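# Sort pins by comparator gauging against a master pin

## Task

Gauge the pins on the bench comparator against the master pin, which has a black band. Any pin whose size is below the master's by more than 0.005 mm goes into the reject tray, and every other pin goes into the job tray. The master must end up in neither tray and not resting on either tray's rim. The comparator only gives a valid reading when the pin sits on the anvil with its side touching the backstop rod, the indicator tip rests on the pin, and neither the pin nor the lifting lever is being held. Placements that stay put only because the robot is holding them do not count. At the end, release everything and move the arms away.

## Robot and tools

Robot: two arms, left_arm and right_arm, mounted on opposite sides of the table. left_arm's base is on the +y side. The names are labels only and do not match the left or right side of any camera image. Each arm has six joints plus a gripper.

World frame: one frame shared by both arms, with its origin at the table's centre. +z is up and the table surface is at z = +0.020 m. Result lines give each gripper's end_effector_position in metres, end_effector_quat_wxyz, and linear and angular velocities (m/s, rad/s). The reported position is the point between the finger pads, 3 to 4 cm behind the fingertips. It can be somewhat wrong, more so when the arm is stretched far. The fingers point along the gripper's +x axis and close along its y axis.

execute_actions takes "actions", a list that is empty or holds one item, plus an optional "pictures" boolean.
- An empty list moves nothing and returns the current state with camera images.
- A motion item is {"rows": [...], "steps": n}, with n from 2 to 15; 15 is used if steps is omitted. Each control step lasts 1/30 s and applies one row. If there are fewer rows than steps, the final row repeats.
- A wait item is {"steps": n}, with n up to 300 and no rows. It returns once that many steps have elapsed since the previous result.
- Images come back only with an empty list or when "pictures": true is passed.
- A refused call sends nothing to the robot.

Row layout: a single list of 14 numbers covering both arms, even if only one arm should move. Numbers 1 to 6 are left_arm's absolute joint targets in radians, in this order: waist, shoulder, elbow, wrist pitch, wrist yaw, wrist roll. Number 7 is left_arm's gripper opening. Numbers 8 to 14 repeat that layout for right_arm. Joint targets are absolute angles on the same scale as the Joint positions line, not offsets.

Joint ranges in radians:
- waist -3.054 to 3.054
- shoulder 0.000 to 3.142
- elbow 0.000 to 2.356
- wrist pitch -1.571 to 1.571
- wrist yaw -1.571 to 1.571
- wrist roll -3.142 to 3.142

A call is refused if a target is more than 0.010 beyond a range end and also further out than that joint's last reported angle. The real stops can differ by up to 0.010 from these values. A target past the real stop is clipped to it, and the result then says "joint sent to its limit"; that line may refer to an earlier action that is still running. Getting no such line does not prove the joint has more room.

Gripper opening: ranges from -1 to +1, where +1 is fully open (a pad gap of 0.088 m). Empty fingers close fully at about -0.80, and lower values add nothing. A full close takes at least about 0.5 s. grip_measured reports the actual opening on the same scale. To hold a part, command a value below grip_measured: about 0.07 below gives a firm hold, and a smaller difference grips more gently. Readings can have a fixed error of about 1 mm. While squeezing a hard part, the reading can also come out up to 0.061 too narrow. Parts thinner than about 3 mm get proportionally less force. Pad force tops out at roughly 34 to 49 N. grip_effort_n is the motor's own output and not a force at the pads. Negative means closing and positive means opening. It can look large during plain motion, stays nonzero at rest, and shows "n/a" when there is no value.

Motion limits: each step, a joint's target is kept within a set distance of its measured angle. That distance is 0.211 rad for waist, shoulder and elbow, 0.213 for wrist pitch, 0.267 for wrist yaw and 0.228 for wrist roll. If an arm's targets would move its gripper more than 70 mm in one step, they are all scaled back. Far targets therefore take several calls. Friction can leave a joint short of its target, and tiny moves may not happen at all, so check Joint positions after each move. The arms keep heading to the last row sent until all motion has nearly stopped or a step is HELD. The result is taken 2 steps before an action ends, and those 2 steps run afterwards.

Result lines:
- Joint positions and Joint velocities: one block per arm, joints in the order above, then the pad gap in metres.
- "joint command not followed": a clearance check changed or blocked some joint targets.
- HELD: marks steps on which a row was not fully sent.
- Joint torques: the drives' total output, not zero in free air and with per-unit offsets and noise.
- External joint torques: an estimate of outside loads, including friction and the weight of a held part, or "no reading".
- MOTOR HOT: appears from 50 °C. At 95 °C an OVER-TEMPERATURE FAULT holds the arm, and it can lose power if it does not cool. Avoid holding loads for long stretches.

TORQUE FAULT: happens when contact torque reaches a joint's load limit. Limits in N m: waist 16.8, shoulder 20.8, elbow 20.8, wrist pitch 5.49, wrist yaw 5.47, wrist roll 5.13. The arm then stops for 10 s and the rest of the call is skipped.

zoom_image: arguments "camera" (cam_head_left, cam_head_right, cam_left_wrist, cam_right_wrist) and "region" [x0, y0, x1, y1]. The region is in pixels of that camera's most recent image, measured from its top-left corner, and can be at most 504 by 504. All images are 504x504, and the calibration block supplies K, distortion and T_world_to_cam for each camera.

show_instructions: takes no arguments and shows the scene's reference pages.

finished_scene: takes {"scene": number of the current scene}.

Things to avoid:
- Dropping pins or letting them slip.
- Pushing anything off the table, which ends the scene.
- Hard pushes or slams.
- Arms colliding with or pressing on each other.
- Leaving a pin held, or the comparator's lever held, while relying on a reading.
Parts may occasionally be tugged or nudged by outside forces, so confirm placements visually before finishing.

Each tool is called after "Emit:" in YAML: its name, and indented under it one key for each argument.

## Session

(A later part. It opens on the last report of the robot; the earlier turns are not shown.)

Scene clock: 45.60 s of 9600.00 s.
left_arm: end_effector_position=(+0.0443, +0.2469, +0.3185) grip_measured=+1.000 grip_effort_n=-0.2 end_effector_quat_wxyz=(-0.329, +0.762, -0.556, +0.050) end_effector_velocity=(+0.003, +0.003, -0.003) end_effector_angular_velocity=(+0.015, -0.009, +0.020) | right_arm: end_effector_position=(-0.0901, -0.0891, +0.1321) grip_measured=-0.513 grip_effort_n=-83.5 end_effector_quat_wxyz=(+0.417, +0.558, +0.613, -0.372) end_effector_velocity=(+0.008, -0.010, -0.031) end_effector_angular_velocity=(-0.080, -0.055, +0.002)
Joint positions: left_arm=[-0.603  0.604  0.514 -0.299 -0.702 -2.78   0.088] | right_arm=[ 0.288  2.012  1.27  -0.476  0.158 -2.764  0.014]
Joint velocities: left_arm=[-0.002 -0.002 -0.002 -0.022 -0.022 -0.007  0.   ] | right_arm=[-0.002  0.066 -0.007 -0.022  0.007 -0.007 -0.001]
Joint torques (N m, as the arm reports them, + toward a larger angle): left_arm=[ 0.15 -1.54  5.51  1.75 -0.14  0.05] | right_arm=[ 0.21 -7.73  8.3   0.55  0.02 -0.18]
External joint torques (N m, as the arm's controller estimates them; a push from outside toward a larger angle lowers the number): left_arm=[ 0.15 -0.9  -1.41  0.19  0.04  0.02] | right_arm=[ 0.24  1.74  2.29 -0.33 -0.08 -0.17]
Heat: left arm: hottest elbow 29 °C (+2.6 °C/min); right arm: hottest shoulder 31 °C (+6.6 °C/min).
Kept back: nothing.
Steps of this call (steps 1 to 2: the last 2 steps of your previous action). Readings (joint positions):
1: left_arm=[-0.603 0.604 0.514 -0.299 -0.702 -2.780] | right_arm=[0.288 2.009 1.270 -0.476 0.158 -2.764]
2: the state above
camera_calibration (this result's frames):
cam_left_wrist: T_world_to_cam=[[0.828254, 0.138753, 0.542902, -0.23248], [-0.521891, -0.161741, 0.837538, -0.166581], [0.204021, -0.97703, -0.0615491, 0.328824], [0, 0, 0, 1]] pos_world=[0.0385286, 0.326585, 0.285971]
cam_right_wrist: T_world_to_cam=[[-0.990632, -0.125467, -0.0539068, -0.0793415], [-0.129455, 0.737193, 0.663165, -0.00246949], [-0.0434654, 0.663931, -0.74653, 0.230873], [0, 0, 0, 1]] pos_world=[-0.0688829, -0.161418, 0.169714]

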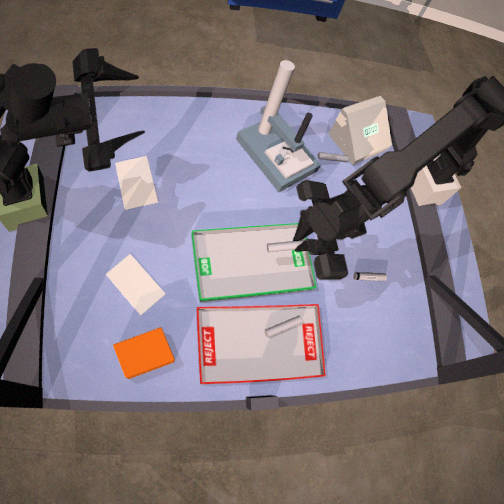

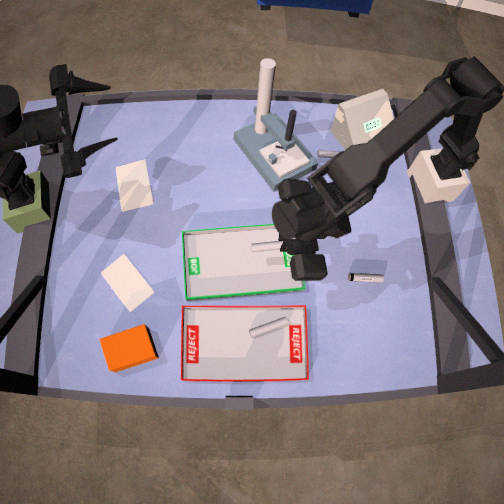

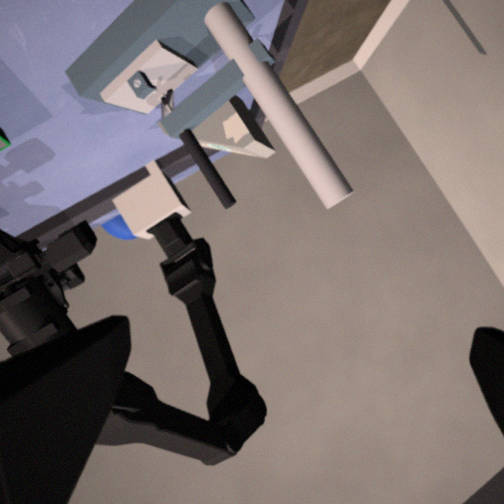

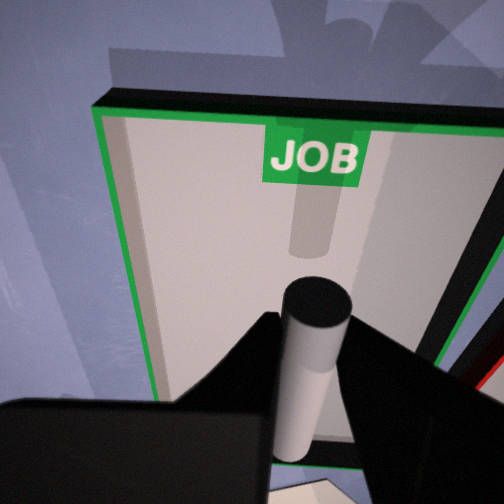

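Emit:
execute_actions:
  actions:
    - {"rows":[[-0.6,0.6,0.5,-0.3,-0.7,-2.78,1,0.29,2.04,1.278,-0.44,0.156,-2.77,-0.57],[-0.6,0.6,0.5,-0.3,-0.7,-2.78,1,0.29,2.06,1.264,-0.405,0.156,-2.77,-0.57],[-0.6,0.6,0.5,-0.3,-0.7,-2.78,1,0.29,2.08,1.25,-0.37,0.156,-2.77,-0.57],[-0.6,0.6,0.5,-0.3,-0.7,-2.78,1,0.29,2.1,1.237,-0.335,0.156,-2.77,-0.57],[-0.6,0.6,0.5,-0.3,-0.7,-2.78,1,0.29,2.123,1.223,-0.3,0.156,-2.77,-0.57],[-0.6,0.6,0.5,-0.3,-0.7,-2.78,1,0.29,2.145,1.21,-0.266,0.156,-2.77,-0.57]],"steps":14}
  pictures: true

Scene clock: 46.13 s of 9600.00 s.
left_arm: end_effector_position=(+0.0443, +0.2469, +0.3185) grip_measured=+1.000 grip_effort_n=-0.2 end_effector_quat_wxyz=(-0.329, +0.762, -0.556, +0.050) end_effector_velocity=(+0.001, +0.002, -0.004) end_effector_angular_velocity=(+0.023, -0.016, +0.002) | right_arm: end_effector_position=(-0.0918, -0.0861, +0.0747) grip_measured=-0.513 grip_effort_n=-83.5 end_effector_quat_wxyz=(+0.418, +0.558, +0.613, -0.372) end_effector_velocity=(+0.002, -0.004, -0.022) end_effector_angular_velocity=(+0.001, -0.010, +0.007)
Joint positions: left_arm=[-0.603  0.604  0.514 -0.299 -0.702 -2.78   0.088] | right_arm=[ 0.288  2.146  1.211 -0.284  0.157 -2.766  0.014]
Joint velocities: left_arm=[-0.002 -0.002 -0.002 -0.022 -0.007  0.007  0.   ] | right_arm=[ 0.002  0.042 -0.042  0.081  0.007 -0.007 -0.   ]
Joint torques (N m, as the arm reports them, + toward a larger angle): left_arm=[ 0.18 -1.53  5.5   1.75 -0.13  0.04] | right_arm=[ 0.23 -8.6   5.71  0.98  0.04 -0.17]
External joint torques (N m, as the arm's controller estimates them; a push from outside toward a larger angle lowers the number): left_arm=[ 0.16 -0.85 -1.46  0.18  0.05  0.02] | right_arm=[ 0.18  2.07 -0.35 -0.12 -0.07 -0.17]
Heat: left arm: hottest elbow 29 °C (+2.6 °C/min); right arm: hottest shoulder 31 °C (+6.5 °C/min).
Steps of this call (steps 1 to 4: the robot went on to your last target; steps 5 to 16: the first 12 steps of this action). Readings (joint positions):
5: left_arm=[-0.603 0.604 0.514 -0.299 -0.702 -2.780] | right_arm=[0.288 2.015 1.275 -0.472 0.158 -2.765]
6: left_arm=[-0.603 0.604 0.514 -0.299 -0.702 -2.780] | right_arm=[0.288 2.020 1.275 -0.458 0.158 -2.765]
8: left_arm=[-0.603 0.604 0.514 -0.299 -0.702 -2.780] | right_arm=[0.288 2.044 1.271 -0.402 0.158 -2.765]
12: left_arm=[-0.603 0.604 0.514 -0.299 -0.702 -2.780] | right_arm=[0.288 2.111 1.238 -0.305 0.158 -2.765]
16: the state above
camera_calibration (this result's frames):
cam_left_wrist: T_world_to_cam=[[0.828254, 0.138753, 0.542902, -0.23248], [-0.521891, -0.161741, 0.837538, -0.166581], [0.204021, -0.97703, -0.0615491, 0.328824], [0, 0, 0, 1]] pos_world=[0.0385286, 0.326585, 0.285971]
cam_right_wrist: T_world_to_cam=[[-0.990413, -0.127023, -0.0542868, -0.0838702], [-0.130889, 0.7373, 0.662765, 0.0330793], [-0.044161, 0.663517, -0.746857, 0.185837], [0, 0, 0, 1]] pos_world=[-0.0705297, -0.158349, 0.112317]

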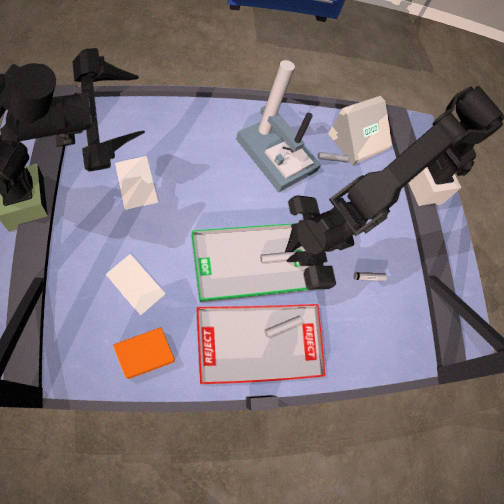

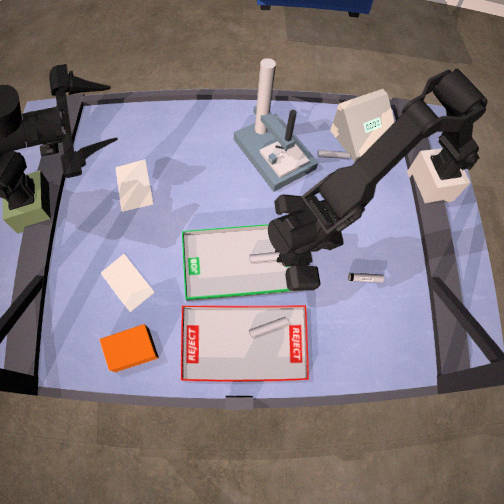

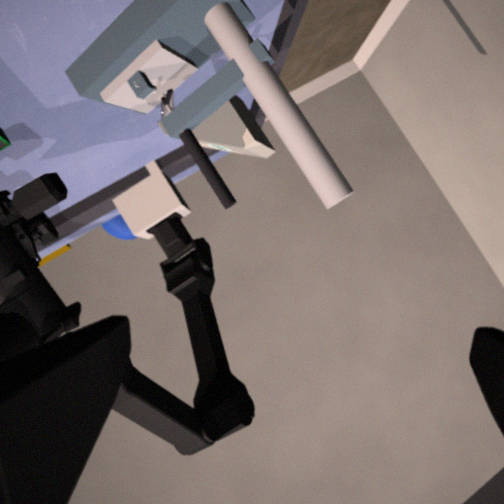

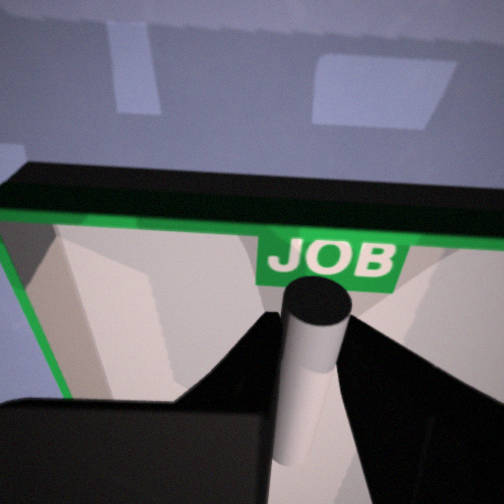

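Emit:
execute_actions:
  actions:
    - {"rows":[[-0.6,0.6,0.5,-0.3,-0.7,-2.78,1,0.29,2.155,1.205,-0.255,0.156,-2.77,-0.57],[-0.6,0.6,0.5,-0.3,-0.7,-2.78,1,0.29,2.16,1.203,-0.25,0.156,-2.77,-0.57],[-0.6,0.6,0.5,-0.3,-0.7,-2.78,1,0.29,2.16,1.203,-0.25,0.156,-2.77,-0.57],[-0.6,0.6,0.5,-0.3,-0.7,-2.78,1,0.29,2.16,1.203,-0.25,0.156,-2.77,-0.57],[-0.6,0.6,0.5,-0.3,-0.7,-2.78,1,0.29,2.16,1.203,-0.25,0.156,-2.77,-0.57],[-0.6,0.6,0.5,-0.3,-0.7,-2.78,1,0.29,2.16,1.203,-0.25,0.156,-2.77,-0.57],[-0.6,0.6,0.5,-0.3,-0.7,-2.78,1,0.29,2.16,1.203,-0.25,0.156,-2.77,-0.45],[-0.6,0.6,0.5,-0.3,-0.7,-2.78,1,0.29,2.16,1.203,-0.25,0.156,-2.77,-0.1]],"steps":15}

Emit:
execute_actions:
  actions:
    - {"rows":[[-0.6,0.6,0.5,-0.3,-0.7,-2.78,1,0.29,2.13,1.22,-0.29,0.156,-2.77,-0.1],[-0.6,0.6,0.5,-0.3,-0.7,-2.78,1,0.29,2.1,1.237,-0.335,0.156,-2.77,-0.1],[-0.6,0.6,0.5,-0.3,-0.7,-2.78,1,0.29,2.07,1.25,-0.38,0.156,-2.77,-0.1],[-0.6,0.6,0.5,-0.3,-0.7,-2.78,1,0.29,2.04,1.27,-0.43,0.156,-2.77,-0.1],[-0.6,0.6,0.5,-0.3,-0.7,-2.78,1,0.29,2.0,1.29,-0.49,0.156,-2.77,-0.1],[-0.6,0.6,0.5,-0.3,-0.7,-2.78,1,0.29,1.9,1.2,-0.55,0.156,-2.77,-0.1],[-0.6,0.6,0.5,-0.3,-0.7,-2.78,1,0.29,1.8,1.1,-0.6,0.156,-2.77,-0.1],[-0.6,0.6,0.5,-0.3,-0.7,-2.78,1,0.29,1.66,0.95,-0.784,0,-3.14,-0.1]],"steps":15}

Emit:
execute_actions:
  actions:
    - {"rows":[[-0.6,0.6,0.5,-0.3,-0.7,-2.78,1,-0.3,1.66,0.95,-0.84,0,-3.14,-0.1]],"steps":15}

Emit:
execute_actions:
  actions:
    - {"rows":[[-0.6,0.6,0.5,-0.3,-0.7,-2.78,1,-0.408,1.72,0.933,-0.784,0,-3.14,-0.1]],"steps":15}
  pictures: true

Scene clock: 46.87 s of 9600.00 s.
left_arm: end_effector_position=(+0.0443, +0.2469, +0.3185) grip_measured=+1.000 grip_effort_n=-0.2 end_effector_quat_wxyz=(-0.329, +0.762, -0.556, +0.050) end_effector_velocity=(+0.001, +0.002, -0.001) end_effector_angular_velocity=(+0.004, -0.010, +0.002) | right_arm: end_effector_position=(-0.0944, -0.0814, +0.0741) grip_measured=-0.157 grip_effort_n=16.5 end_effector_quat_wxyz=(+0.408, +0.560, +0.620, -0.368) end_effector_velocity=(-0.000, +0.001, +0.001) end_effector_angular_velocity=(+0.003, +0.007, +0.007)
Joint positions: left_arm=[-0.603  0.604  0.514 -0.299 -0.702 -2.78   0.088] | right_arm=[ 0.288  2.153  1.21  -0.251  0.157 -2.766  0.031]
Joint velocities: left_arm=[-0.002 -0.007 -0.002 -0.007 -0.007  0.007  0.   ] | right_arm=[-0.002 -0.002 -0.002  0.007 -0.007 -0.007  0.029]
Joint torques (N m, as the arm reports them, + toward a larger angle): left_arm=[ 0.16 -1.53  5.49  1.75 -0.14  0.04] | right_arm=[ 0.22 -7.34  4.61  0.54  0.04 -0.16]
External joint torques (N m, as the arm's controller estimates them; a push from outside toward a larger angle lowers the number): left_arm=[ 0.16 -0.86 -1.46  0.18  0.04  0.02] | right_arm=[ 0.21  1.79 -0.36 -0.31 -0.05 -0.16]
Heat: left arm: hottest elbow 29 °C (+2.6 °C/min); right arm: hottest shoulder 31 °C (+6.4 °C/min).
Steps of this call (steps 1 to 2: the last 2 steps of your previous action; steps 3 to 9: the robot went on to your last target; steps 10 to 22: the first 13 steps of this action). Readings (joint positions):
10: left_arm=[-0.603 0.604 0.514 -0.299 -0.702 -2.780] | right_arm=[0.288 2.147 1.211 -0.267 0.157 -2.766]
11: left_arm=[-0.603 0.604 0.514 -0.299 -0.702 -2.780] | right_arm=[0.288 2.147 1.211 -0.264 0.157 -2.766]
13: left_arm=[-0.603 0.604 0.514 -0.299 -0.702 -2.780] | right_arm=[0.288 2.149 1.211 -0.259 0.157 -2.766]
17: left_arm=[-0.603 0.604 0.514 -0.299 -0.702 -2.780] | right_arm=[0.288 2.153 1.210 -0.255 0.157 -2.766]
22: the state above

Scene clock: 47.37 s of 9600.00 s.
left_arm: end_effector_position=(+0.0443, +0.2469, +0.3185) grip_measured=+1.000 grip_effort_n=-0.2 end_effector_quat_wxyz=(-0.329, +0.762, -0.556, +0.050) end_effector_velocity=(+0.001, +0.001, -0.004) end_effector_angular_velocity=(+0.002, +0.013, +0.011) | right_arm: end_effector_position=(-0.0500, -0.2002, +0.1456) grip_measured=-0.103 grip_effort_n=16.0 end_effector_quat_wxyz=(+0.556, +0.417, +0.623, -0.357) end_effector_velocity=(+0.144, -0.356, +0.029) end_effector_angular_velocity=(-0.789, -0.207, +1.043)
Joint positions: left_arm=[-0.603  0.604  0.514 -0.299 -0.702 -2.78   0.088] | right_arm=[ 0.288  1.728  1.008 -0.728  0.031 -3.046  0.034]
Joint velocities: left_arm=[-0.002 -0.002 -0.007 -0.007 -0.007 -0.022  0.   ] | right_arm=[-0.007 -0.862 -0.794 -0.828 -0.33  -1.018 -0.   ]
Joint torques (N m, as the arm reports them, + toward a larger angle): left_arm=[ 0.17 -1.55  5.49  1.75 -0.13  0.04] | right_arm=[ 0.32 -5.17  6.21  0.79 -0.1  -0.18]
External joint torques (N m, as the arm's controller estimates them; a push from outside toward a larger angle lowers the number): left_arm=[ 0.17 -0.86 -1.47  0.17  0.04  0.02] | right_arm=[ 0.41  0.41 -0.67 -0.51 -0.13 -0.14]
Heat: left arm: hottest elbow 29 °C (+2.5 °C/min); right arm: hottest shoulder 31 °C (+6.3 °C/min).
Steps of this call (steps 1 to 2: the last 2 steps of your previous action; steps 3 to 15: the first 13 steps of this action). Readings (joint positions):
3: left_arm=[-0.603 0.604 0.514 -0.299 -0.702 -2.780] | right_arm=[0.288 2.153 1.210 -0.254 0.157 -2.766]
4: left_arm=[-0.603 0.604 0.514 -0.299 -0.702 -2.780] | right_arm=[0.288 2.148 1.213 -0.271 0.157 -2.766]
6: left_arm=[-0.603 0.604 0.514 -0.299 -0.702 -2.780] | right_arm=[0.288 2.122 1.222 -0.340 0.157 -2.766]
10: left_arm=[-0.603 0.604 0.514 -0.299 -0.702 -2.780] | right_arm=[0.288 1.964 1.183 -0.504 0.140 -2.798]
15: the state above

Scene clock: 47.87 s of 9600.00 s.
left_arm: end_effector_position=(+0.0443, +0.2469, +0.3185) grip_measured=+1.000 grip_effort_n=-0.2 end_effector_quat_wxyz=(-0.329, +0.762, -0.556, +0.050) end_effector_velocity=(+0.001, +0.001, -0.001) end_effector_angular_velocity=(+0.003, +0.001, +0.006) | right_arm: end_effector_position=(+0.1175, -0.1991, +0.1490) grip_measured=-0.103 grip_effort_n=16.0 end_effector_quat_wxyz=(+0.475, +0.527, +0.486, -0.511) end_effector_velocity=(+0.043, -0.014, -0.002) end_effector_angular_velocity=(-0.031, +0.010, -0.171)
Joint positions: left_arm=[-0.603  0.604  0.514 -0.299 -0.702 -2.78   0.088] | right_arm=[-0.289  1.668  0.961 -0.837  0.005 -3.135  0.034]
Joint velocities: left_arm=[-0.002 -0.002 -0.002 -0.007 -0.007 -0.007  0.   ] | right_arm=[-0.164 -0.012 -0.022 -0.022 -0.007  0.007  0.   ]
Joint torques (N m, as the arm reports them, + toward a larger angle): left_arm=[ 0.16 -1.54  5.48  1.74 -0.13  0.05] | right_arm=[ 0.81 -5.95  4.45 -0.17 -0.18 -0.17]
External joint torques (N m, as the arm's controller estimates them; a push from outside toward a larger angle lowers the number): left_arm=[ 0.16 -0.84 -1.51  0.16  0.05  0.02] | right_arm=[ 0.09 -0.12 -0.69 -0.44 -0.07 -0.17]
Heat: left arm: hottest elbow 29 °C (+2.5 °C/min); right arm: hottest shoulder 31 °C (+6.3 °C/min).
Steps of this call (steps 1 to 2: the last 2 steps of your previous action; steps 3 to 15: the first 13 steps of this action). Readings (joint positions):
3: left_arm=[-0.603 0.604 0.514 -0.299 -0.702 -2.780] | right_arm=[0.274 1.685 0.971 -0.769 0.000 -3.106]
4: left_arm=[-0.603 0.604 0.514 -0.299 -0.702 -2.780] | right_arm=[0.229 1.680 0.971 -0.790 -0.007 -3.115]
6: left_arm=[-0.603 0.604 0.514 -0.299 -0.702 -2.780] | right_arm=[0.108 1.673 0.967 -0.815 0.000 -3.126]
10: left_arm=[-0.603 0.604 0.514 -0.299 -0.702 -2.780] | right_arm=[-0.131 1.670 0.964 -0.830 0.000 -3.133]
15: the state above

Scene clock: 48.37 s of 9600.00 s.
left_arm: end_effector_position=(+0.0443, +0.2469, +0.3185) grip_measured=+1.000 grip_effort_n=-0.2 end_effector_quat_wxyz=(-0.329, +0.762, -0.556, +0.050) end_effector_velocity=(-0.000, +0.001, -0.001) end_effector_angular_velocity=(+0.003, +0.001, +0.002) | right_arm: end_effector_position=(+0.1486, -0.2023, +0.1334) grip_measured=-0.103 grip_effort_n=15.6 end_effector_quat_wxyz=(+0.447, +0.549, +0.453, -0.542) end_effector_velocity=(+0.003, -0.002, -0.000) end_effector_angular_velocity=(-0.009, -0.006, -0.015)
Joint positions: left_arm=[-0.603  0.604  0.514 -0.299 -0.702 -2.78   0.088] | right_arm=[-0.404  1.712  0.942 -0.787  0.001 -3.136  0.034]
Joint velocities: left_arm=[-0.007 -0.002 -0.002 -0.007 -0.007 -0.007  0.   ] | right_arm=[-0.007  0.002  0.002 -0.007  0.007  0.007 -0.   ]
Joint torques (N m, as the arm reports them, + toward a larger angle): left_arm=[ 0.15 -1.52  5.5   1.75 -0.14  0.04] | right_arm=[-0.36 -4.44  4.42  0.11 -0.05 -0.17]
External joint torques (N m, as the arm's controller estimates them; a push from outside toward a larger angle lowers the number): left_arm=[ 0.16 -0.82 -1.5   0.17  0.04  0.02] | right_arm=[-0.34  1.58 -0.53 -0.14 -0.06 -0.17]
Heat: left arm: hottest elbow 29 °C (+2.5 °C/min); right arm: hottest shoulder 31 °C (+6.2 °C/min).
Steps of this call (steps 1 to 2: the last 2 steps of your previous action; steps 3 to 15: the first 13 steps of this action). Readings (joint positions):
3: left_arm=[-0.603 0.604 0.514 -0.299 -0.702 -2.780] | right_arm=[-0.301 1.672 0.958 -0.833 -0.003 -3.136]
4: left_arm=[-0.603 0.604 0.514 -0.299 -0.702 -2.780] | right_arm=[-0.325 1.679 0.955 -0.817 -0.006 -3.136]
6: left_arm=[-0.603 0.604 0.514 -0.299 -0.702 -2.780] | right_arm=[-0.376 1.698 0.951 -0.798 0.000 -3.136]
10: left_arm=[-0.603 0.604 0.514 -0.299 -0.702 -2.780] | right_arm=[-0.404 1.712 0.942 -0.791 0.001 -3.136]
15: the state above
camera_calibration (this result's frames):
cam_left_wrist: T_world_to_cam=[[0.828254, 0.138753, 0.542902, -0.23248], [-0.521891, -0.161741, 0.837538, -0.166581], [0.204021, -0.97703, -0.0615491, 0.328824], [0, 0, 0, 1]] pos_world=[0.0385286, 0.326585, 0.285971]
cam_right_wrist: T_world_to_cam=[[-0.988105, 0.150348, -0.0323239, 0.195555], [0.129924, 0.928601, 0.347592, 0.15326], [0.0822759, 0.339258, -0.937088, 0.258416], [0, 0, 0, 1]] pos_world=[0.152055, -0.259389, 0.195208]

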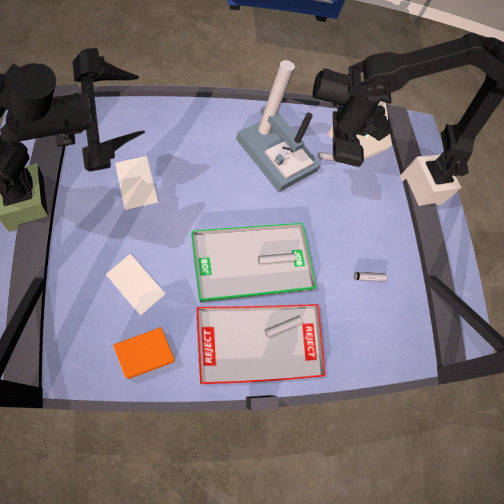

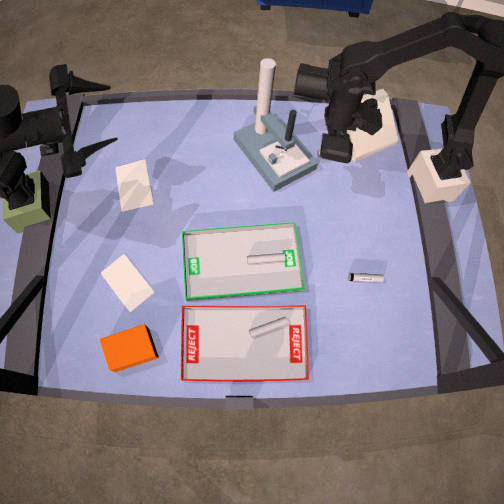

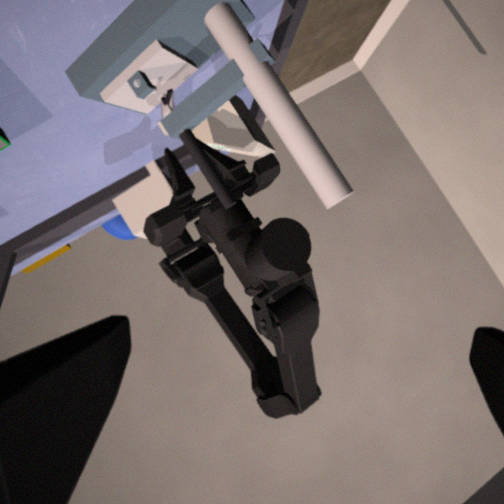

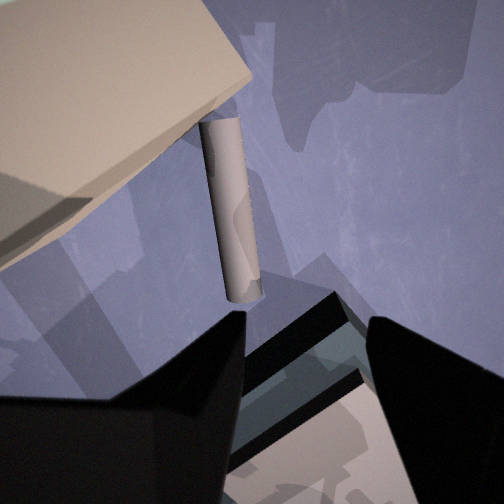

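Emit:
execute_actions:
  actions:
    - {"rows":[[-0.6,0.6,0.5,-0.3,-0.7,-2.78,1,-0.496,1.72,0.933,-0.784,0,-3.14,-0.1],[-0.6,0.6,0.5,-0.3,-0.7,-2.78,1,-0.496,1.72,0.933,-0.784,0,-3.14,-0.1],[-0.6,0.6,0.5,-0.3,-0.7,-2.78,1,-0.496,1.72,0.933,-0.784,0,-3.14,-0.1],[-0.6,0.6,0.5,-0.3,-0.7,-2.78,1,-0.496,1.75,0.91,-0.73,0,-3.14,-0.1],[-0.6,0.6,0.5,-0.3,-0.7,-2.78,1,-0.496,1.785,0.885,-0.67,0,-3.14,-0.1],[-0.6,0.6,0.5,-0.3,-0.7,-2.78,1,-0.496,1.818,0.86,-0.613,0,-3.14,-0.1]],"steps":15}
  pictures: true

Scene clock: 49.07 s of 9600.00 s.
left_arm: end_effector_position=(+0.0443, +0.2469, +0.3185) grip_measured=+1.000 grip_effort_n=-0.2 end_effector_quat_wxyz=(-0.329, +0.762, -0.556, +0.050) end_effector_velocity=(-0.000, +0.001, -0.001) end_effector_angular_velocity=(-0.002, +0.014, +0.006) | right_arm: end_effector_position=(+0.1743, -0.2072, +0.0958) grip_measured=-0.103 grip_effort_n=15.6 end_effector_quat_wxyz=(+0.426, +0.571, +0.426, -0.558) end_effector_velocity=(+0.006, +0.014, -0.001) end_effector_angular_velocity=(+0.075, -0.013, -0.019)
Joint positions: left_arm=[-0.603  0.604  0.514 -0.299 -0.702 -2.78   0.088] | right_arm=[-0.492  1.804  0.873 -0.624  0.011 -3.138  0.034]
Joint velocities: left_arm=[-0.007 -0.002 -0.002 -0.007 -0.007 -0.022  0.   ] | right_arm=[-0.012 -0.002 -0.007  0.081 -0.007  0.007 -0.   ]
Joint torques (N m, as the arm reports them, + toward a larger angle): left_arm=[ 0.16 -1.52  5.48  1.75 -0.14  0.04] | right_arm=[-0.25 -3.98  3.62  0.15 -0.42 -0.09]
External joint torques (N m, as the arm's controller estimates them; a push from outside toward a larger angle lowers the number): left_arm=[ 0.17 -0.83 -1.49  0.18  0.04  0.02] | right_arm=[-0.21  2.14 -0.56  0.02 -0.43 -0.1 ]
Heat: left arm: hottest elbow 29 °C (+2.4 °C/min); right arm: hottest shoulder 31 °C (+6.1 °C/min).
Steps of this call (steps 1 to 2: the last 2 steps of your previous action; steps 3 to 8: the robot went on to your last target; steps 9 to 21: the first 13 steps of this action). Readings (joint positions):
9: left_arm=[-0.603 0.604 0.514 -0.299 -0.702 -2.780] | right_arm=[-0.410 1.712 0.942 -0.787 -0.003 -3.136]
10: left_arm=[-0.603 0.604 0.514 -0.299 -0.702 -2.780] | right_arm=[-0.429 1.712 0.942 -0.787 -0.005 -3.136]
12: left_arm=[-0.603 0.604 0.514 -0.299 -0.702 -2.780] | right_arm=[-0.471 1.715 0.939 -0.779 -0.000 -3.136]
16: left_arm=[-0.603 0.604 0.514 -0.299 -0.702 -2.780] | right_arm=[-0.492 1.778 0.898 -0.658 0.000 -3.136]
21: the state above
camera_calibration (this result's frames):
cam_left_wrist: T_world_to_cam=[[0.828254, 0.138753, 0.542902, -0.23248], [-0.521891, -0.161741, 0.837538, -0.166581], [0.204021, -0.97703, -0.0615491, 0.328824], [0, 0, 0, 1]] pos_world=[0.0385286, 0.326585, 0.285971]
cam_right_wrist: T_world_to_cam=[[-0.971053, 0.23501, -0.042736, 0.236059], [0.205819, 0.914012, 0.349602, 0.151136], [0.121221, 0.330686, -0.935923, 0.214032], [0, 0, 0, 1]] pos_world=[0.172174, -0.264394, 0.157568]

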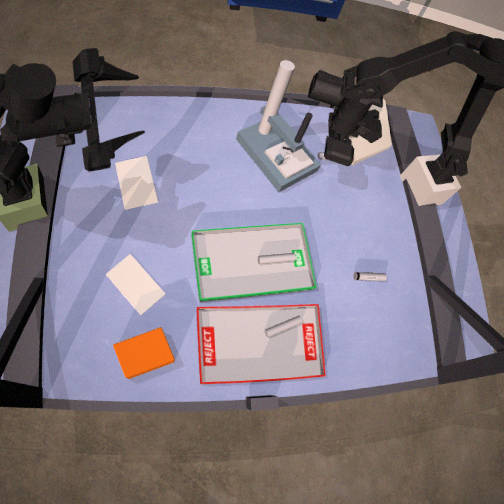

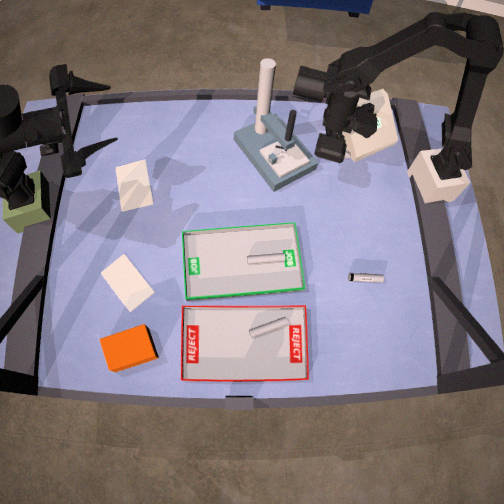

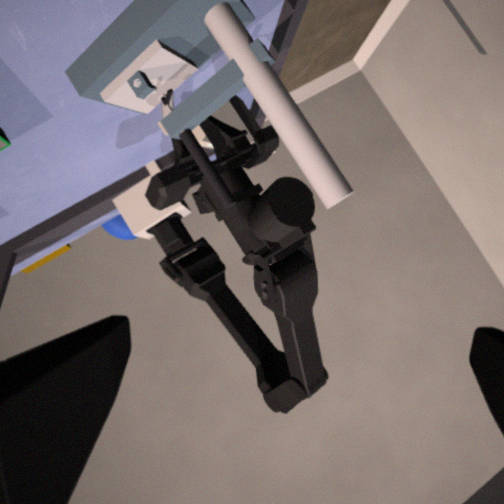

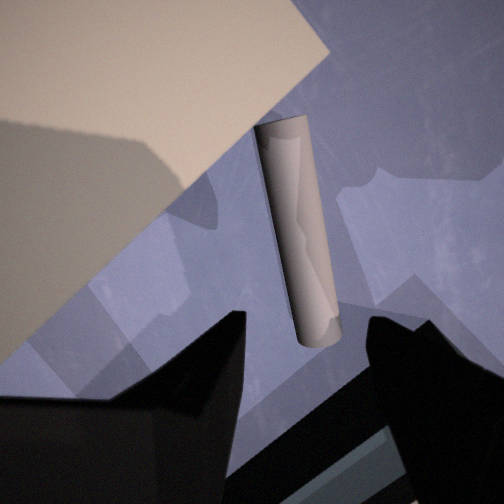

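Emit:
execute_actions:
  actions:
    - {"rows":[[-0.6,0.6,0.5,-0.3,-0.7,-2.78,1,-0.496,1.76,0.88,-0.68,0,-3.14,-0.1],[-0.6,0.6,0.5,-0.3,-0.7,-2.78,1,-0.496,1.76,0.88,-0.68,0,-3.14,-0.1],[-0.6,0.6,0.5,-0.3,-0.7,-2.78,1,-0.45,1.76,0.88,-0.68,0.07,-3.14,-0.1],[-0.6,0.6,0.5,-0.3,-0.7,-2.78,1,-0.4,1.76,0.88,-0.68,0.14,-3.14,-0.1],[-0.6,0.6,0.5,-0.3,-0.7,-2.78,1,-0.36,1.76,0.88,-0.68,0.21,-3.14,-0.1],[-0.6,0.6,0.5,-0.3,-0.7,-2.78,1,-0.31,1.76,0.87,-0.68,0.28,-3.14,-0.1],[-0.6,0.6,0.5,-0.3,-0.7,-2.78,1,-0.265,1.76,0.87,-0.66,0.35,-3.14,-0.1],[-0.6,0.6,0.5,-0.3,-0.7,-2.78,1,-0.265,1.78,0.85,-0.63,0.35,-3.14,-0.1],[-0.6,0.6,0.5,-0.3,-0.7,-2.78,1,-0.265,1.802,0.833,-0.602,0.35,-3.14,-0.1]],"steps":15}

Emit:
execute_actions:
  actions:
    - {"rows":[[-0.6,0.6,0.5,-0.3,-0.7,-2.78,1,-0.265,1.83,0.82,-0.565,0.35,-3.14,-0.1],[-0.6,0.6,0.5,-0.3,-0.7,-2.78,1,-0.265,1.855,0.812,-0.53,0.35,-3.14,-0.1]],"steps":12}
  pictures: true

Scene clock: 49.87 s of 9600.00 s.
left_arm: end_effector_position=(+0.0443, +0.2469, +0.3185) grip_measured=+1.000 grip_effort_n=-0.2 end_effector_quat_wxyz=(-0.329, +0.762, -0.556, +0.050) end_effector_velocity=(-0.000, +0.001, -0.005) end_effector_angular_velocity=(+0.022, -0.005, +0.002) | right_arm: end_effector_position=(+0.1603, -0.2049, +0.1030) grip_measured=-0.103 grip_effort_n=15.6 end_effector_quat_wxyz=(+0.559, +0.591, +0.398, -0.424) end_effector_velocity=(+0.022, -0.046, -0.040) end_effector_angular_velocity=(-0.172, -0.204, +0.012)
Joint positions: left_arm=[-0.603  0.604  0.514 -0.299 -0.702 -2.78   0.088] | right_arm=[-0.271  1.789  0.849 -0.616  0.329 -3.138  0.034]
Joint velocities: left_arm=[-0.007  0.002 -0.002 -0.022 -0.007 -0.007  0.   ] | right_arm=[ 0.022  0.1   -0.129  0.066  0.212  0.007 -0.   ]
Joint torques (N m, as the arm reports them, + toward a larger angle): left_arm=[ 0.17 -1.52  5.48  1.76 -0.13  0.05] | right_arm=[ 0.21 -4.69  4.19  0.19  0.39 -0.1 ]
External joint torques (N m, as the arm's controller estimates them; a push from outside toward a larger angle lowers the number): left_arm=[ 0.17 -0.86 -1.46  0.19  0.05  0.02] | right_arm=[ 0.29  1.66 -0.58 -0.15  0.12 -0.08]
Heat: left arm: hottest elbow 30 °C (+3.6 °C/min); right arm: hottest shoulder 31 °C (+6.0 °C/min).
Steps of this call (steps 1 to 2: the last 2 steps of your previous action; steps 3 to 11: the robot went on to your last target; steps 12 to 24: the first 13 steps of this action). Readings (joint positions):
12: left_arm=[-0.603 0.604 0.514 -0.299 -0.702 -2.780] | right_arm=[-0.493 1.799 0.873 -0.623 0.010 -3.138]
13: left_arm=[-0.603 0.604 0.514 -0.299 -0.702 -2.780] | right_arm=[-0.493 1.793 0.873 -0.638 0.004 -3.138]
15: left_arm=[-0.603 0.604 0.514 -0.299 -0.702 -2.780] | right_arm=[-0.478 1.780 0.873 -0.664 0.044 -3.138]
19: left_arm=[-0.603 0.604 0.514 -0.299 -0.702 -2.780] | right_arm=[-0.342 1.770 0.872 -0.665 0.243 -3.138]
24: the state above

Scene clock: 50.27 s of 9600.00 s.
left_arm: end_effector_position=(+0.0443, +0.2469, +0.3185) grip_measured=+1.000 grip_effort_n=0.2 end_effector_quat_wxyz=(-0.329, +0.762, -0.556, +0.050) end_effector_velocity=(+0.004, +0.002, +0.001) end_effector_angular_velocity=(-0.003, -0.002, +0.025) | right_arm: end_effector_position=(+0.1590, -0.1961, +0.0912) grip_measured=-0.103 grip_effort_n=15.1 end_effector_quat_wxyz=(+0.556, +0.601, +0.404, -0.408) end_effector_velocity=(-0.000, +0.001, -0.003) end_effector_angular_velocity=(+0.005, +0.007, +0.005)
Joint positions: left_arm=[-0.603  0.604  0.514 -0.299 -0.702 -2.78   0.088] | right_arm=[-0.256  1.828  0.833 -0.527  0.346 -3.138  0.034]
Joint velocities: left_arm=[ 0.002 -0.002  0.002 -0.007 -0.022 -0.007  0.   ] | right_arm=[-0.002  0.007 -0.007  0.022 -0.007 -0.007 -0.   ]
Joint torques (N m, as the arm reports them, + toward a larger angle): left_arm=[ 0.18 -1.52  5.5   1.75 -0.14  0.04] | right_arm=[-0.89 -2.65  2.35 -0.33  0.39 -0.11]
External joint torques (N m, as the arm's controller estimates them; a push from outside toward a larger angle lowers the number): left_arm=[ 0.17 -0.83 -1.52  0.16  0.04  0.02] | right_arm=[-0.87  3.6  -1.98 -0.64  0.14 -0.09]
Heat: left arm: hottest elbow 30 °C (+3.6 °C/min); right arm: hottest shoulder 31 °C (+6.0 °C/min).
Steps of this call (steps 1 to 2: the last 2 steps of your previous action; steps 3 to 12: the first 10 steps of this action). Readings (joint positions):
3: left_arm=[-0.603 0.604 0.514 -0.299 -0.702 -2.780] | right_arm=[-0.270 1.796 0.841 -0.603 0.342 -3.138]
4: left_arm=[-0.603 0.604 0.514 -0.299 -0.702 -2.780] | right_arm=[-0.270 1.803 0.838 -0.584 0.345 -3.138]
6: left_arm=[-0.603 0.604 0.514 -0.299 -0.702 -2.780] | right_arm=[-0.262 1.818 0.836 -0.547 0.346 -3.138]
10: left_arm=[-0.603 0.604 0.514 -0.299 -0.702 -2.780] | right_arm=[-0.257 1.828 0.834 -0.530 0.346 -3.138]
12: the state above
camera_calibration (this result's frames):
cam_left_wrist: T_world_to_cam=[[0.828254, 0.138753, 0.542902, -0.23248], [-0.521891, -0.161741, 0.837538, -0.166581], [0.204021, -0.97703, -0.0615491, 0.328824], [0, 0, 0, 1]] pos_world=[0.0385286, 0.326585, 0.285971]
cam_right_wrist: T_world_to_cam=[[-0.929005, 0.0159782, -0.369721, 0.19853], [-0.121444, 0.930575, 0.345371, 0.201419], [0.349572, 0.365752, -0.862569, 0.171836], [0, 0, 0, 1]] pos_world=[0.148828, -0.253457, 0.152057]

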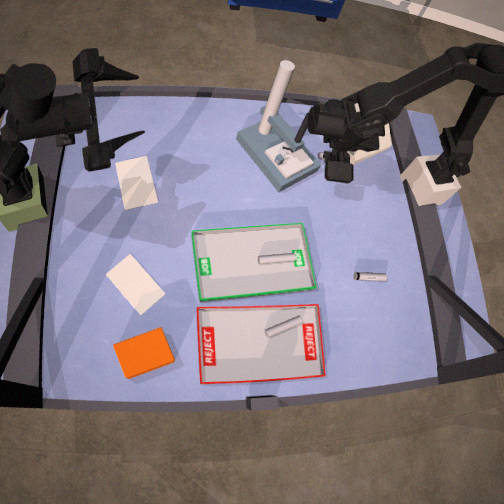

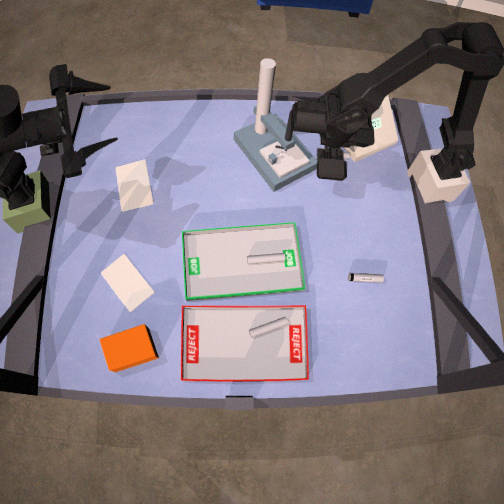

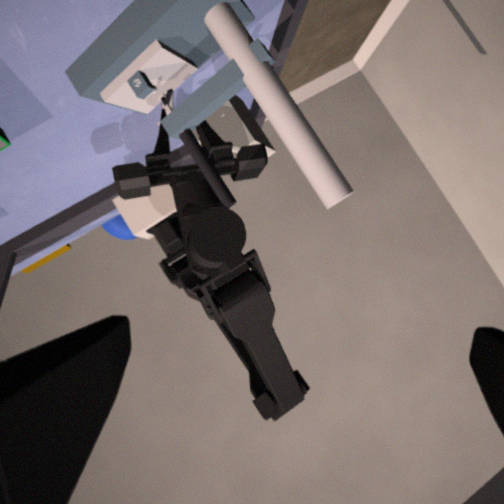

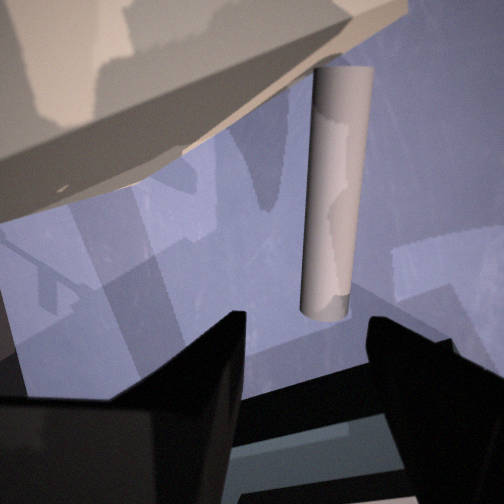

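Emit:
execute_actions:
  actions:
    - {"rows":[[-0.6,0.6,0.5,-0.3,-0.7,-2.78,1,-0.255,1.77,0.82,-0.58,0.35,-3.14,-0.1],[-0.6,0.6,0.5,-0.3,-0.7,-2.78,1,-0.255,1.76,0.81,-0.58,0.35,-3.14,-0.1],[-0.6,0.6,0.5,-0.3,-0.7,-2.78,1,-0.25,1.74,0.78,-0.55,0.36,-3.14,-0.1],[-0.6,0.6,0.5,-0.3,-0.7,-2.78,1,-0.245,1.71,0.73,-0.49,0.37,-3.14,-0.1],[-0.6,0.6,0.5,-0.3,-0.7,-2.78,1,-0.24,1.68,0.68,-0.43,0.38,-3.14,-0.1],[-0.6,0.6,0.5,-0.3,-0.7,-2.78,1,-0.234,1.66,0.64,-0.37,0.39,-3.14,-0.1],[-0.6,0.6,0.5,-0.3,-0.7,-2.78,1,-0.234,1.649,0.602,-0.323,0.4,-3.14,-0.1]],"steps":14}

Emit:
execute_actions:
  actions:
    - {"rows":[[-0.6,0.6,0.5,-0.3,-0.7,-2.78,1,-0.234,1.68,0.59,-0.28,0.4,-3.14,-0.1],[-0.6,0.6,0.5,-0.3,-0.7,-2.78,1,-0.234,1.7,0.585,-0.255,0.4,-3.14,-0.1],[-0.6,0.6,0.5,-0.3,-0.7,-2.78,1,-0.234,1.725,0.578,-0.23,0.4,-3.14,-0.1]],"steps":12}
  pictures: true

Scene clock: 50.93 s of 9600.00 s.
left_arm: end_effector_position=(+0.0443, +0.2469, +0.3185) grip_measured=+1.000 grip_effort_n=-0.2 end_effector_quat_wxyz=(-0.329, +0.762, -0.556, +0.050) end_effector_velocity=(+0.001, +0.001, -0.001) end_effector_angular_velocity=(+0.009, -0.011, +0.002) | right_arm: end_effector_position=(+0.1602, -0.2190, +0.0959) grip_measured=-0.103 grip_effort_n=15.6 end_effector_quat_wxyz=(+0.527, +0.645, +0.420, -0.361) end_effector_velocity=(+0.002, -0.016, -0.011) end_effector_angular_velocity=(+0.078, -0.022, -0.008)
Joint positions: left_arm=[-0.603  0.604  0.514 -0.299 -0.702 -2.78   0.088] | right_arm=[-0.239  1.664  0.621 -0.344  0.393 -3.138  0.034]
Joint velocities: left_arm=[-0.002 -0.002 -0.002 -0.007 -0.007  0.007  0.   ] | right_arm=[ 0.002 -0.056 -0.149  0.168  0.022  0.007  0.   ]
Joint torques (N m, as the arm reports them, + toward a larger angle): left_arm=[ 0.16 -1.52  5.48  1.75 -0.14  0.05] | right_arm=[ 0.46 -5.37  4.2   0.48  0.41 -0.11]
External joint torques (N m, as the arm's controller estimates them; a push from outside toward a larger angle lowers the number): left_arm=[ 0.16 -0.84 -1.53  0.16  0.03  0.02] | right_arm=[ 0.47 -0.09 -0.63 -0.19  0.12 -0.08]
Heat: left arm: hottest elbow 30 °C (+3.5 °C/min); right arm: hottest shoulder 31 °C (+5.9 °C/min).
Steps of this call (steps 1 to 2: the last 2 steps of your previous action; steps 3 to 8: the robot went on to your last target; steps 9 to 20: the first 12 steps of this action). Readings (joint positions):
9: left_arm=[-0.603 0.604 0.514 -0.299 -0.702 -2.780] | right_arm=[-0.256 1.821 0.833 -0.528 0.347 -3.138]
10: left_arm=[-0.603 0.604 0.514 -0.299 -0.702 -2.780] | right_arm=[-0.256 1.811 0.831 -0.546 0.347 -3.138]
12: left_arm=[-0.603 0.604 0.514 -0.299 -0.702 -2.780] | right_arm=[-0.255 1.777 0.802 -0.546 0.354 -3.138]
16: left_arm=[-0.603 0.604 0.514 -0.299 -0.702 -2.780] | right_arm=[-0.243 1.684 0.675 -0.399 0.383 -3.138]
20: the state above

Scene clock: 51.33 s of 9600.00 s.
left_arm: end_effector_position=(+0.0443, +0.2469, +0.3185) grip_measured=+1.000 grip_effort_n=0.2 end_effector_quat_wxyz=(-0.329, +0.762, -0.556, +0.050) end_effector_velocity=(+0.001, +0.001, -0.001) end_effector_angular_velocity=(-0.002, +0.014, +0.011) | right_arm: end_effector_position=(+0.1605, -0.2179, +0.0805) grip_measured=-0.103 grip_effort_n=15.1 end_effector_quat_wxyz=(+0.522, +0.650, +0.422, -0.356) end_effector_velocity=(-0.001, +0.015, +0.001) end_effector_angular_velocity=(+0.062, +0.002, +0.024)
Joint positions: left_arm=[-0.603  0.604  0.514 -0.299 -0.702 -2.78   0.088] | right_arm=[-0.238  1.717  0.585 -0.237  0.398 -3.138  0.034]
Joint velocities: left_arm=[-0.002 -0.002 -0.002 -0.007 -0.007 -0.022  0.   ] | right_arm=[ 0.002  0.007 -0.002  0.081 -0.007 -0.022 -0.   ]
Joint torques (N m, as the arm reports them, + toward a larger angle): left_arm=[ 0.17 -1.54  5.49  1.75 -0.13  0.04] | right_arm=[ 0.43 -3.71  3.59  0.38  0.38 -0.11]
External joint torques (N m, as the arm's controller estimates them; a push from outside toward a larger angle lowers the number): left_arm=[ 0.17 -0.87 -1.52  0.16  0.04  0.02] | right_arm=[ 0.42  1.5  -0.53 -0.18  0.09 -0.08]
Heat: left arm: hottest elbow 30 °C (+3.5 °C/min); right arm: hottest shoulder 31 °C (+5.8 °C/min).
Steps of this call (steps 1 to 2: the last 2 steps of your previous action; steps 3 to 12: the first 10 steps of this action). Readings (joint positions):
3: left_arm=[-0.603 0.604 0.514 -0.299 -0.702 -2.780] | right_arm=[-0.238 1.660 0.612 -0.325 0.396 -3.138]
4: left_arm=[-0.603 0.604 0.514 -0.299 -0.702 -2.780] | right_arm=[-0.238 1.664 0.608 -0.305 0.397 -3.138]
6: left_arm=[-0.603 0.604 0.514 -0.299 -0.702 -2.780] | right_arm=[-0.238 1.686 0.601 -0.265 0.398 -3.138]
10: left_arm=[-0.603 0.604 0.514 -0.299 -0.702 -2.780] | right_arm=[-0.238 1.715 0.587 -0.243 0.398 -3.138]
12: the state above
camera_calibration (this result's frames):
cam_left_wrist: T_world_to_cam=[[0.828254, 0.138753, 0.542902, -0.23248], [-0.521891, -0.161741, 0.837538, -0.166581], [0.204021, -0.97703, -0.0615491, 0.328824], [0, 0, 0, 1]] pos_world=[0.0385286, 0.326585, 0.285971]
cam_right_wrist: T_world_to_cam=[[-0.90785, 0.0645037, -0.414303, 0.207067], [-0.155115, 0.866327, 0.47478, 0.206534], [0.389547, 0.495294, -0.77649, 0.184872], [0, 0, 0, 1]] pos_world=[0.148007, -0.283849, 0.131281]

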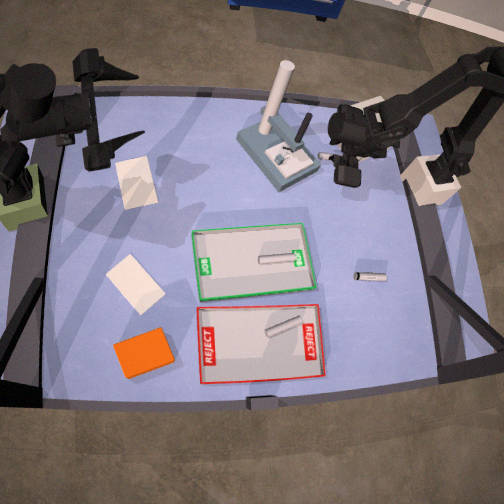

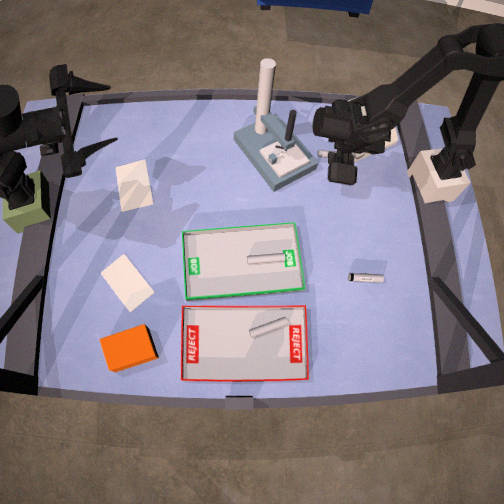

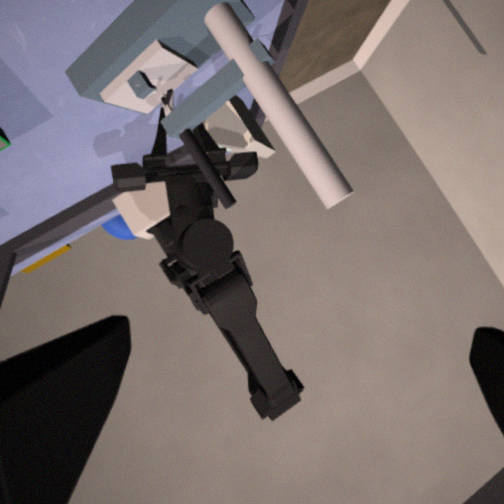

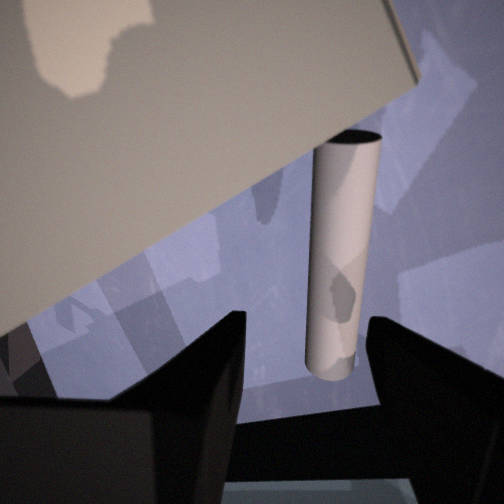

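Emit:
execute_actions:
  actions:
    - {"rows":[[-0.6,0.6,0.5,-0.3,-0.7,-2.78,1,-0.234,1.74,0.573,-0.21,0.4,-3.14,-0.1],[-0.6,0.6,0.5,-0.3,-0.7,-2.78,1,-0.234,1.755,0.568,-0.19,0.4,-3.14,-0.1],[-0.6,0.6,0.5,-0.3,-0.7,-2.78,1,-0.234,1.77,0.563,-0.17,0.4,-3.14,-0.1],[-0.6,0.6,0.5,-0.3,-0.7,-2.78,1,-0.234,1.79,0.558,-0.15,0.4,-3.14,-0.1]],"steps":13}
  pictures: true

Scene clock: 51.77 s of 9600.00 s.
left_arm: end_effector_position=(+0.0443, +0.2469, +0.3185) grip_measured=+1.000 grip_effort_n=-0.2 end_effector_quat_wxyz=(-0.329, +0.762, -0.556, +0.050) end_effector_velocity=(+0.001, +0.001, -0.001) end_effector_angular_velocity=(+0.009, -0.011, +0.002) | right_arm: end_effector_position=(+0.1608, -0.2181, +0.0658) grip_measured=-0.103 grip_effort_n=15.6 end_effector_quat_wxyz=(+0.523, +0.651, +0.421, -0.354) end_effector_velocity=(-0.000, +0.006, +0.000) end_effector_angular_velocity=(+0.029, +0.005, +0.006)
Joint positions: left_arm=[-0.603  0.604  0.514 -0.299 -0.702 -2.78   0.088] | right_arm=[-0.236  1.778  0.566 -0.156  0.403 -3.138  0.034]
Joint velocities: left_arm=[-0.002 -0.002 -0.002 -0.007 -0.007  0.007  0.   ] | right_arm=[-0.002  0.002 -0.002  0.037 -0.007 -0.007  0.   ]
Joint torques (N m, as the arm reports them, + toward a larger angle): left_arm=[ 0.15 -1.53  5.49  1.75 -0.13  0.04] | right_arm=[ 0.31 -3.41  3.2   0.39  0.2  -0.1 ]
External joint torques (N m, as the arm's controller estimates them; a push from outside toward a larger angle lowers the number): left_arm=[ 0.13 -0.88 -1.45  0.18  0.04  0.02] | right_arm=[ 0.31  1.81 -0.43 -0.14 -0.08 -0.07]
Heat: left arm: hottest elbow 30 °C (+3.5 °C/min); right arm: hottest shoulder 31 °C (+5.8 °C/min).
Steps of this call (steps 1 to 2: the last 2 steps of your previous action; steps 3 to 13: the first 11 steps of this action). Readings (joint positions):
3: left_arm=[-0.603 0.604 0.514 -0.299 -0.702 -2.780] | right_arm=[-0.238 1.719 0.585 -0.231 0.398 -3.138]
4: left_arm=[-0.603 0.604 0.514 -0.299 -0.702 -2.780] | right_arm=[-0.238 1.724 0.584 -0.220 0.398 -3.138]
6: left_arm=[-0.603 0.604 0.514 -0.299 -0.702 -2.780] | right_arm=[-0.238 1.745 0.579 -0.191 0.398 -3.138]
10: left_arm=[-0.603 0.604 0.514 -0.299 -0.702 -2.780] | right_arm=[-0.236 1.777 0.568 -0.164 0.402 -3.138]
13: the state above
camera_calibration (this result's frames):
cam_left_wrist: T_world_to_cam=[[0.828254, 0.138753, 0.542902, -0.23248], [-0.521891, -0.161741, 0.837538, -0.166581], [0.204021, -0.97703, -0.0615491, 0.328824], [0, 0, 0, 1]] pos_world=[0.0385286, 0.326585, 0.285971]
cam_right_wrist: T_world_to_cam=[[-0.905852, 0.0637723, -0.418766, 0.201083], [-0.158211, 0.866123, 0.474131, 0.214235], [0.392939, 0.495746, -0.77449, 0.172911], [0, 0, 0, 1]] pos_world=[0.148103, -0.284097, 0.116549]

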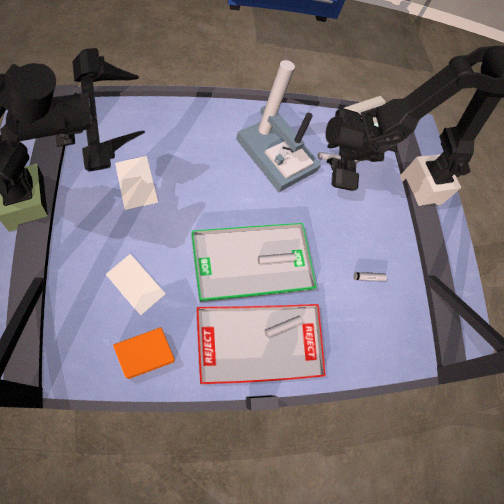

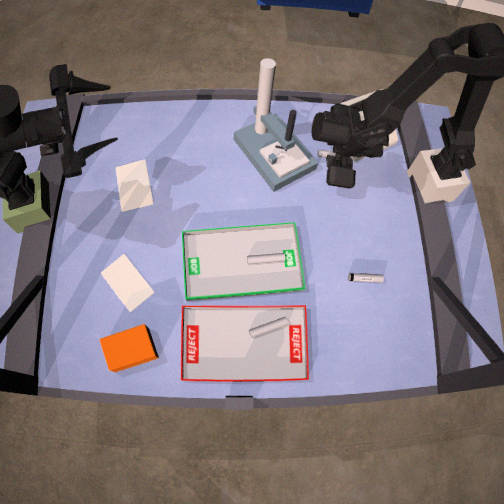

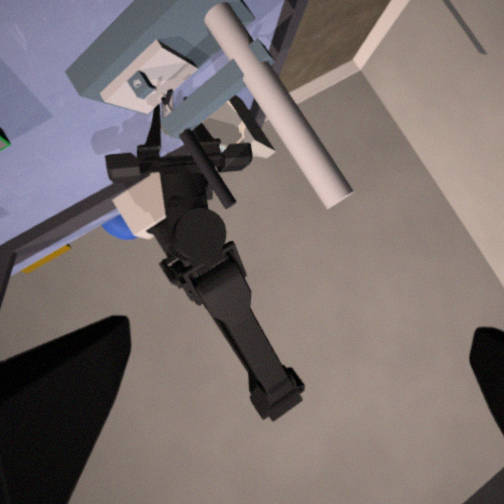

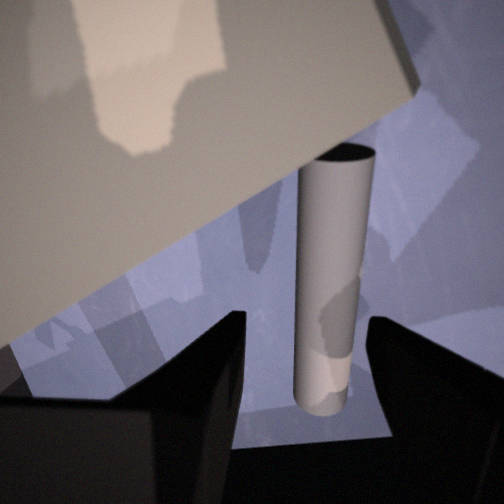

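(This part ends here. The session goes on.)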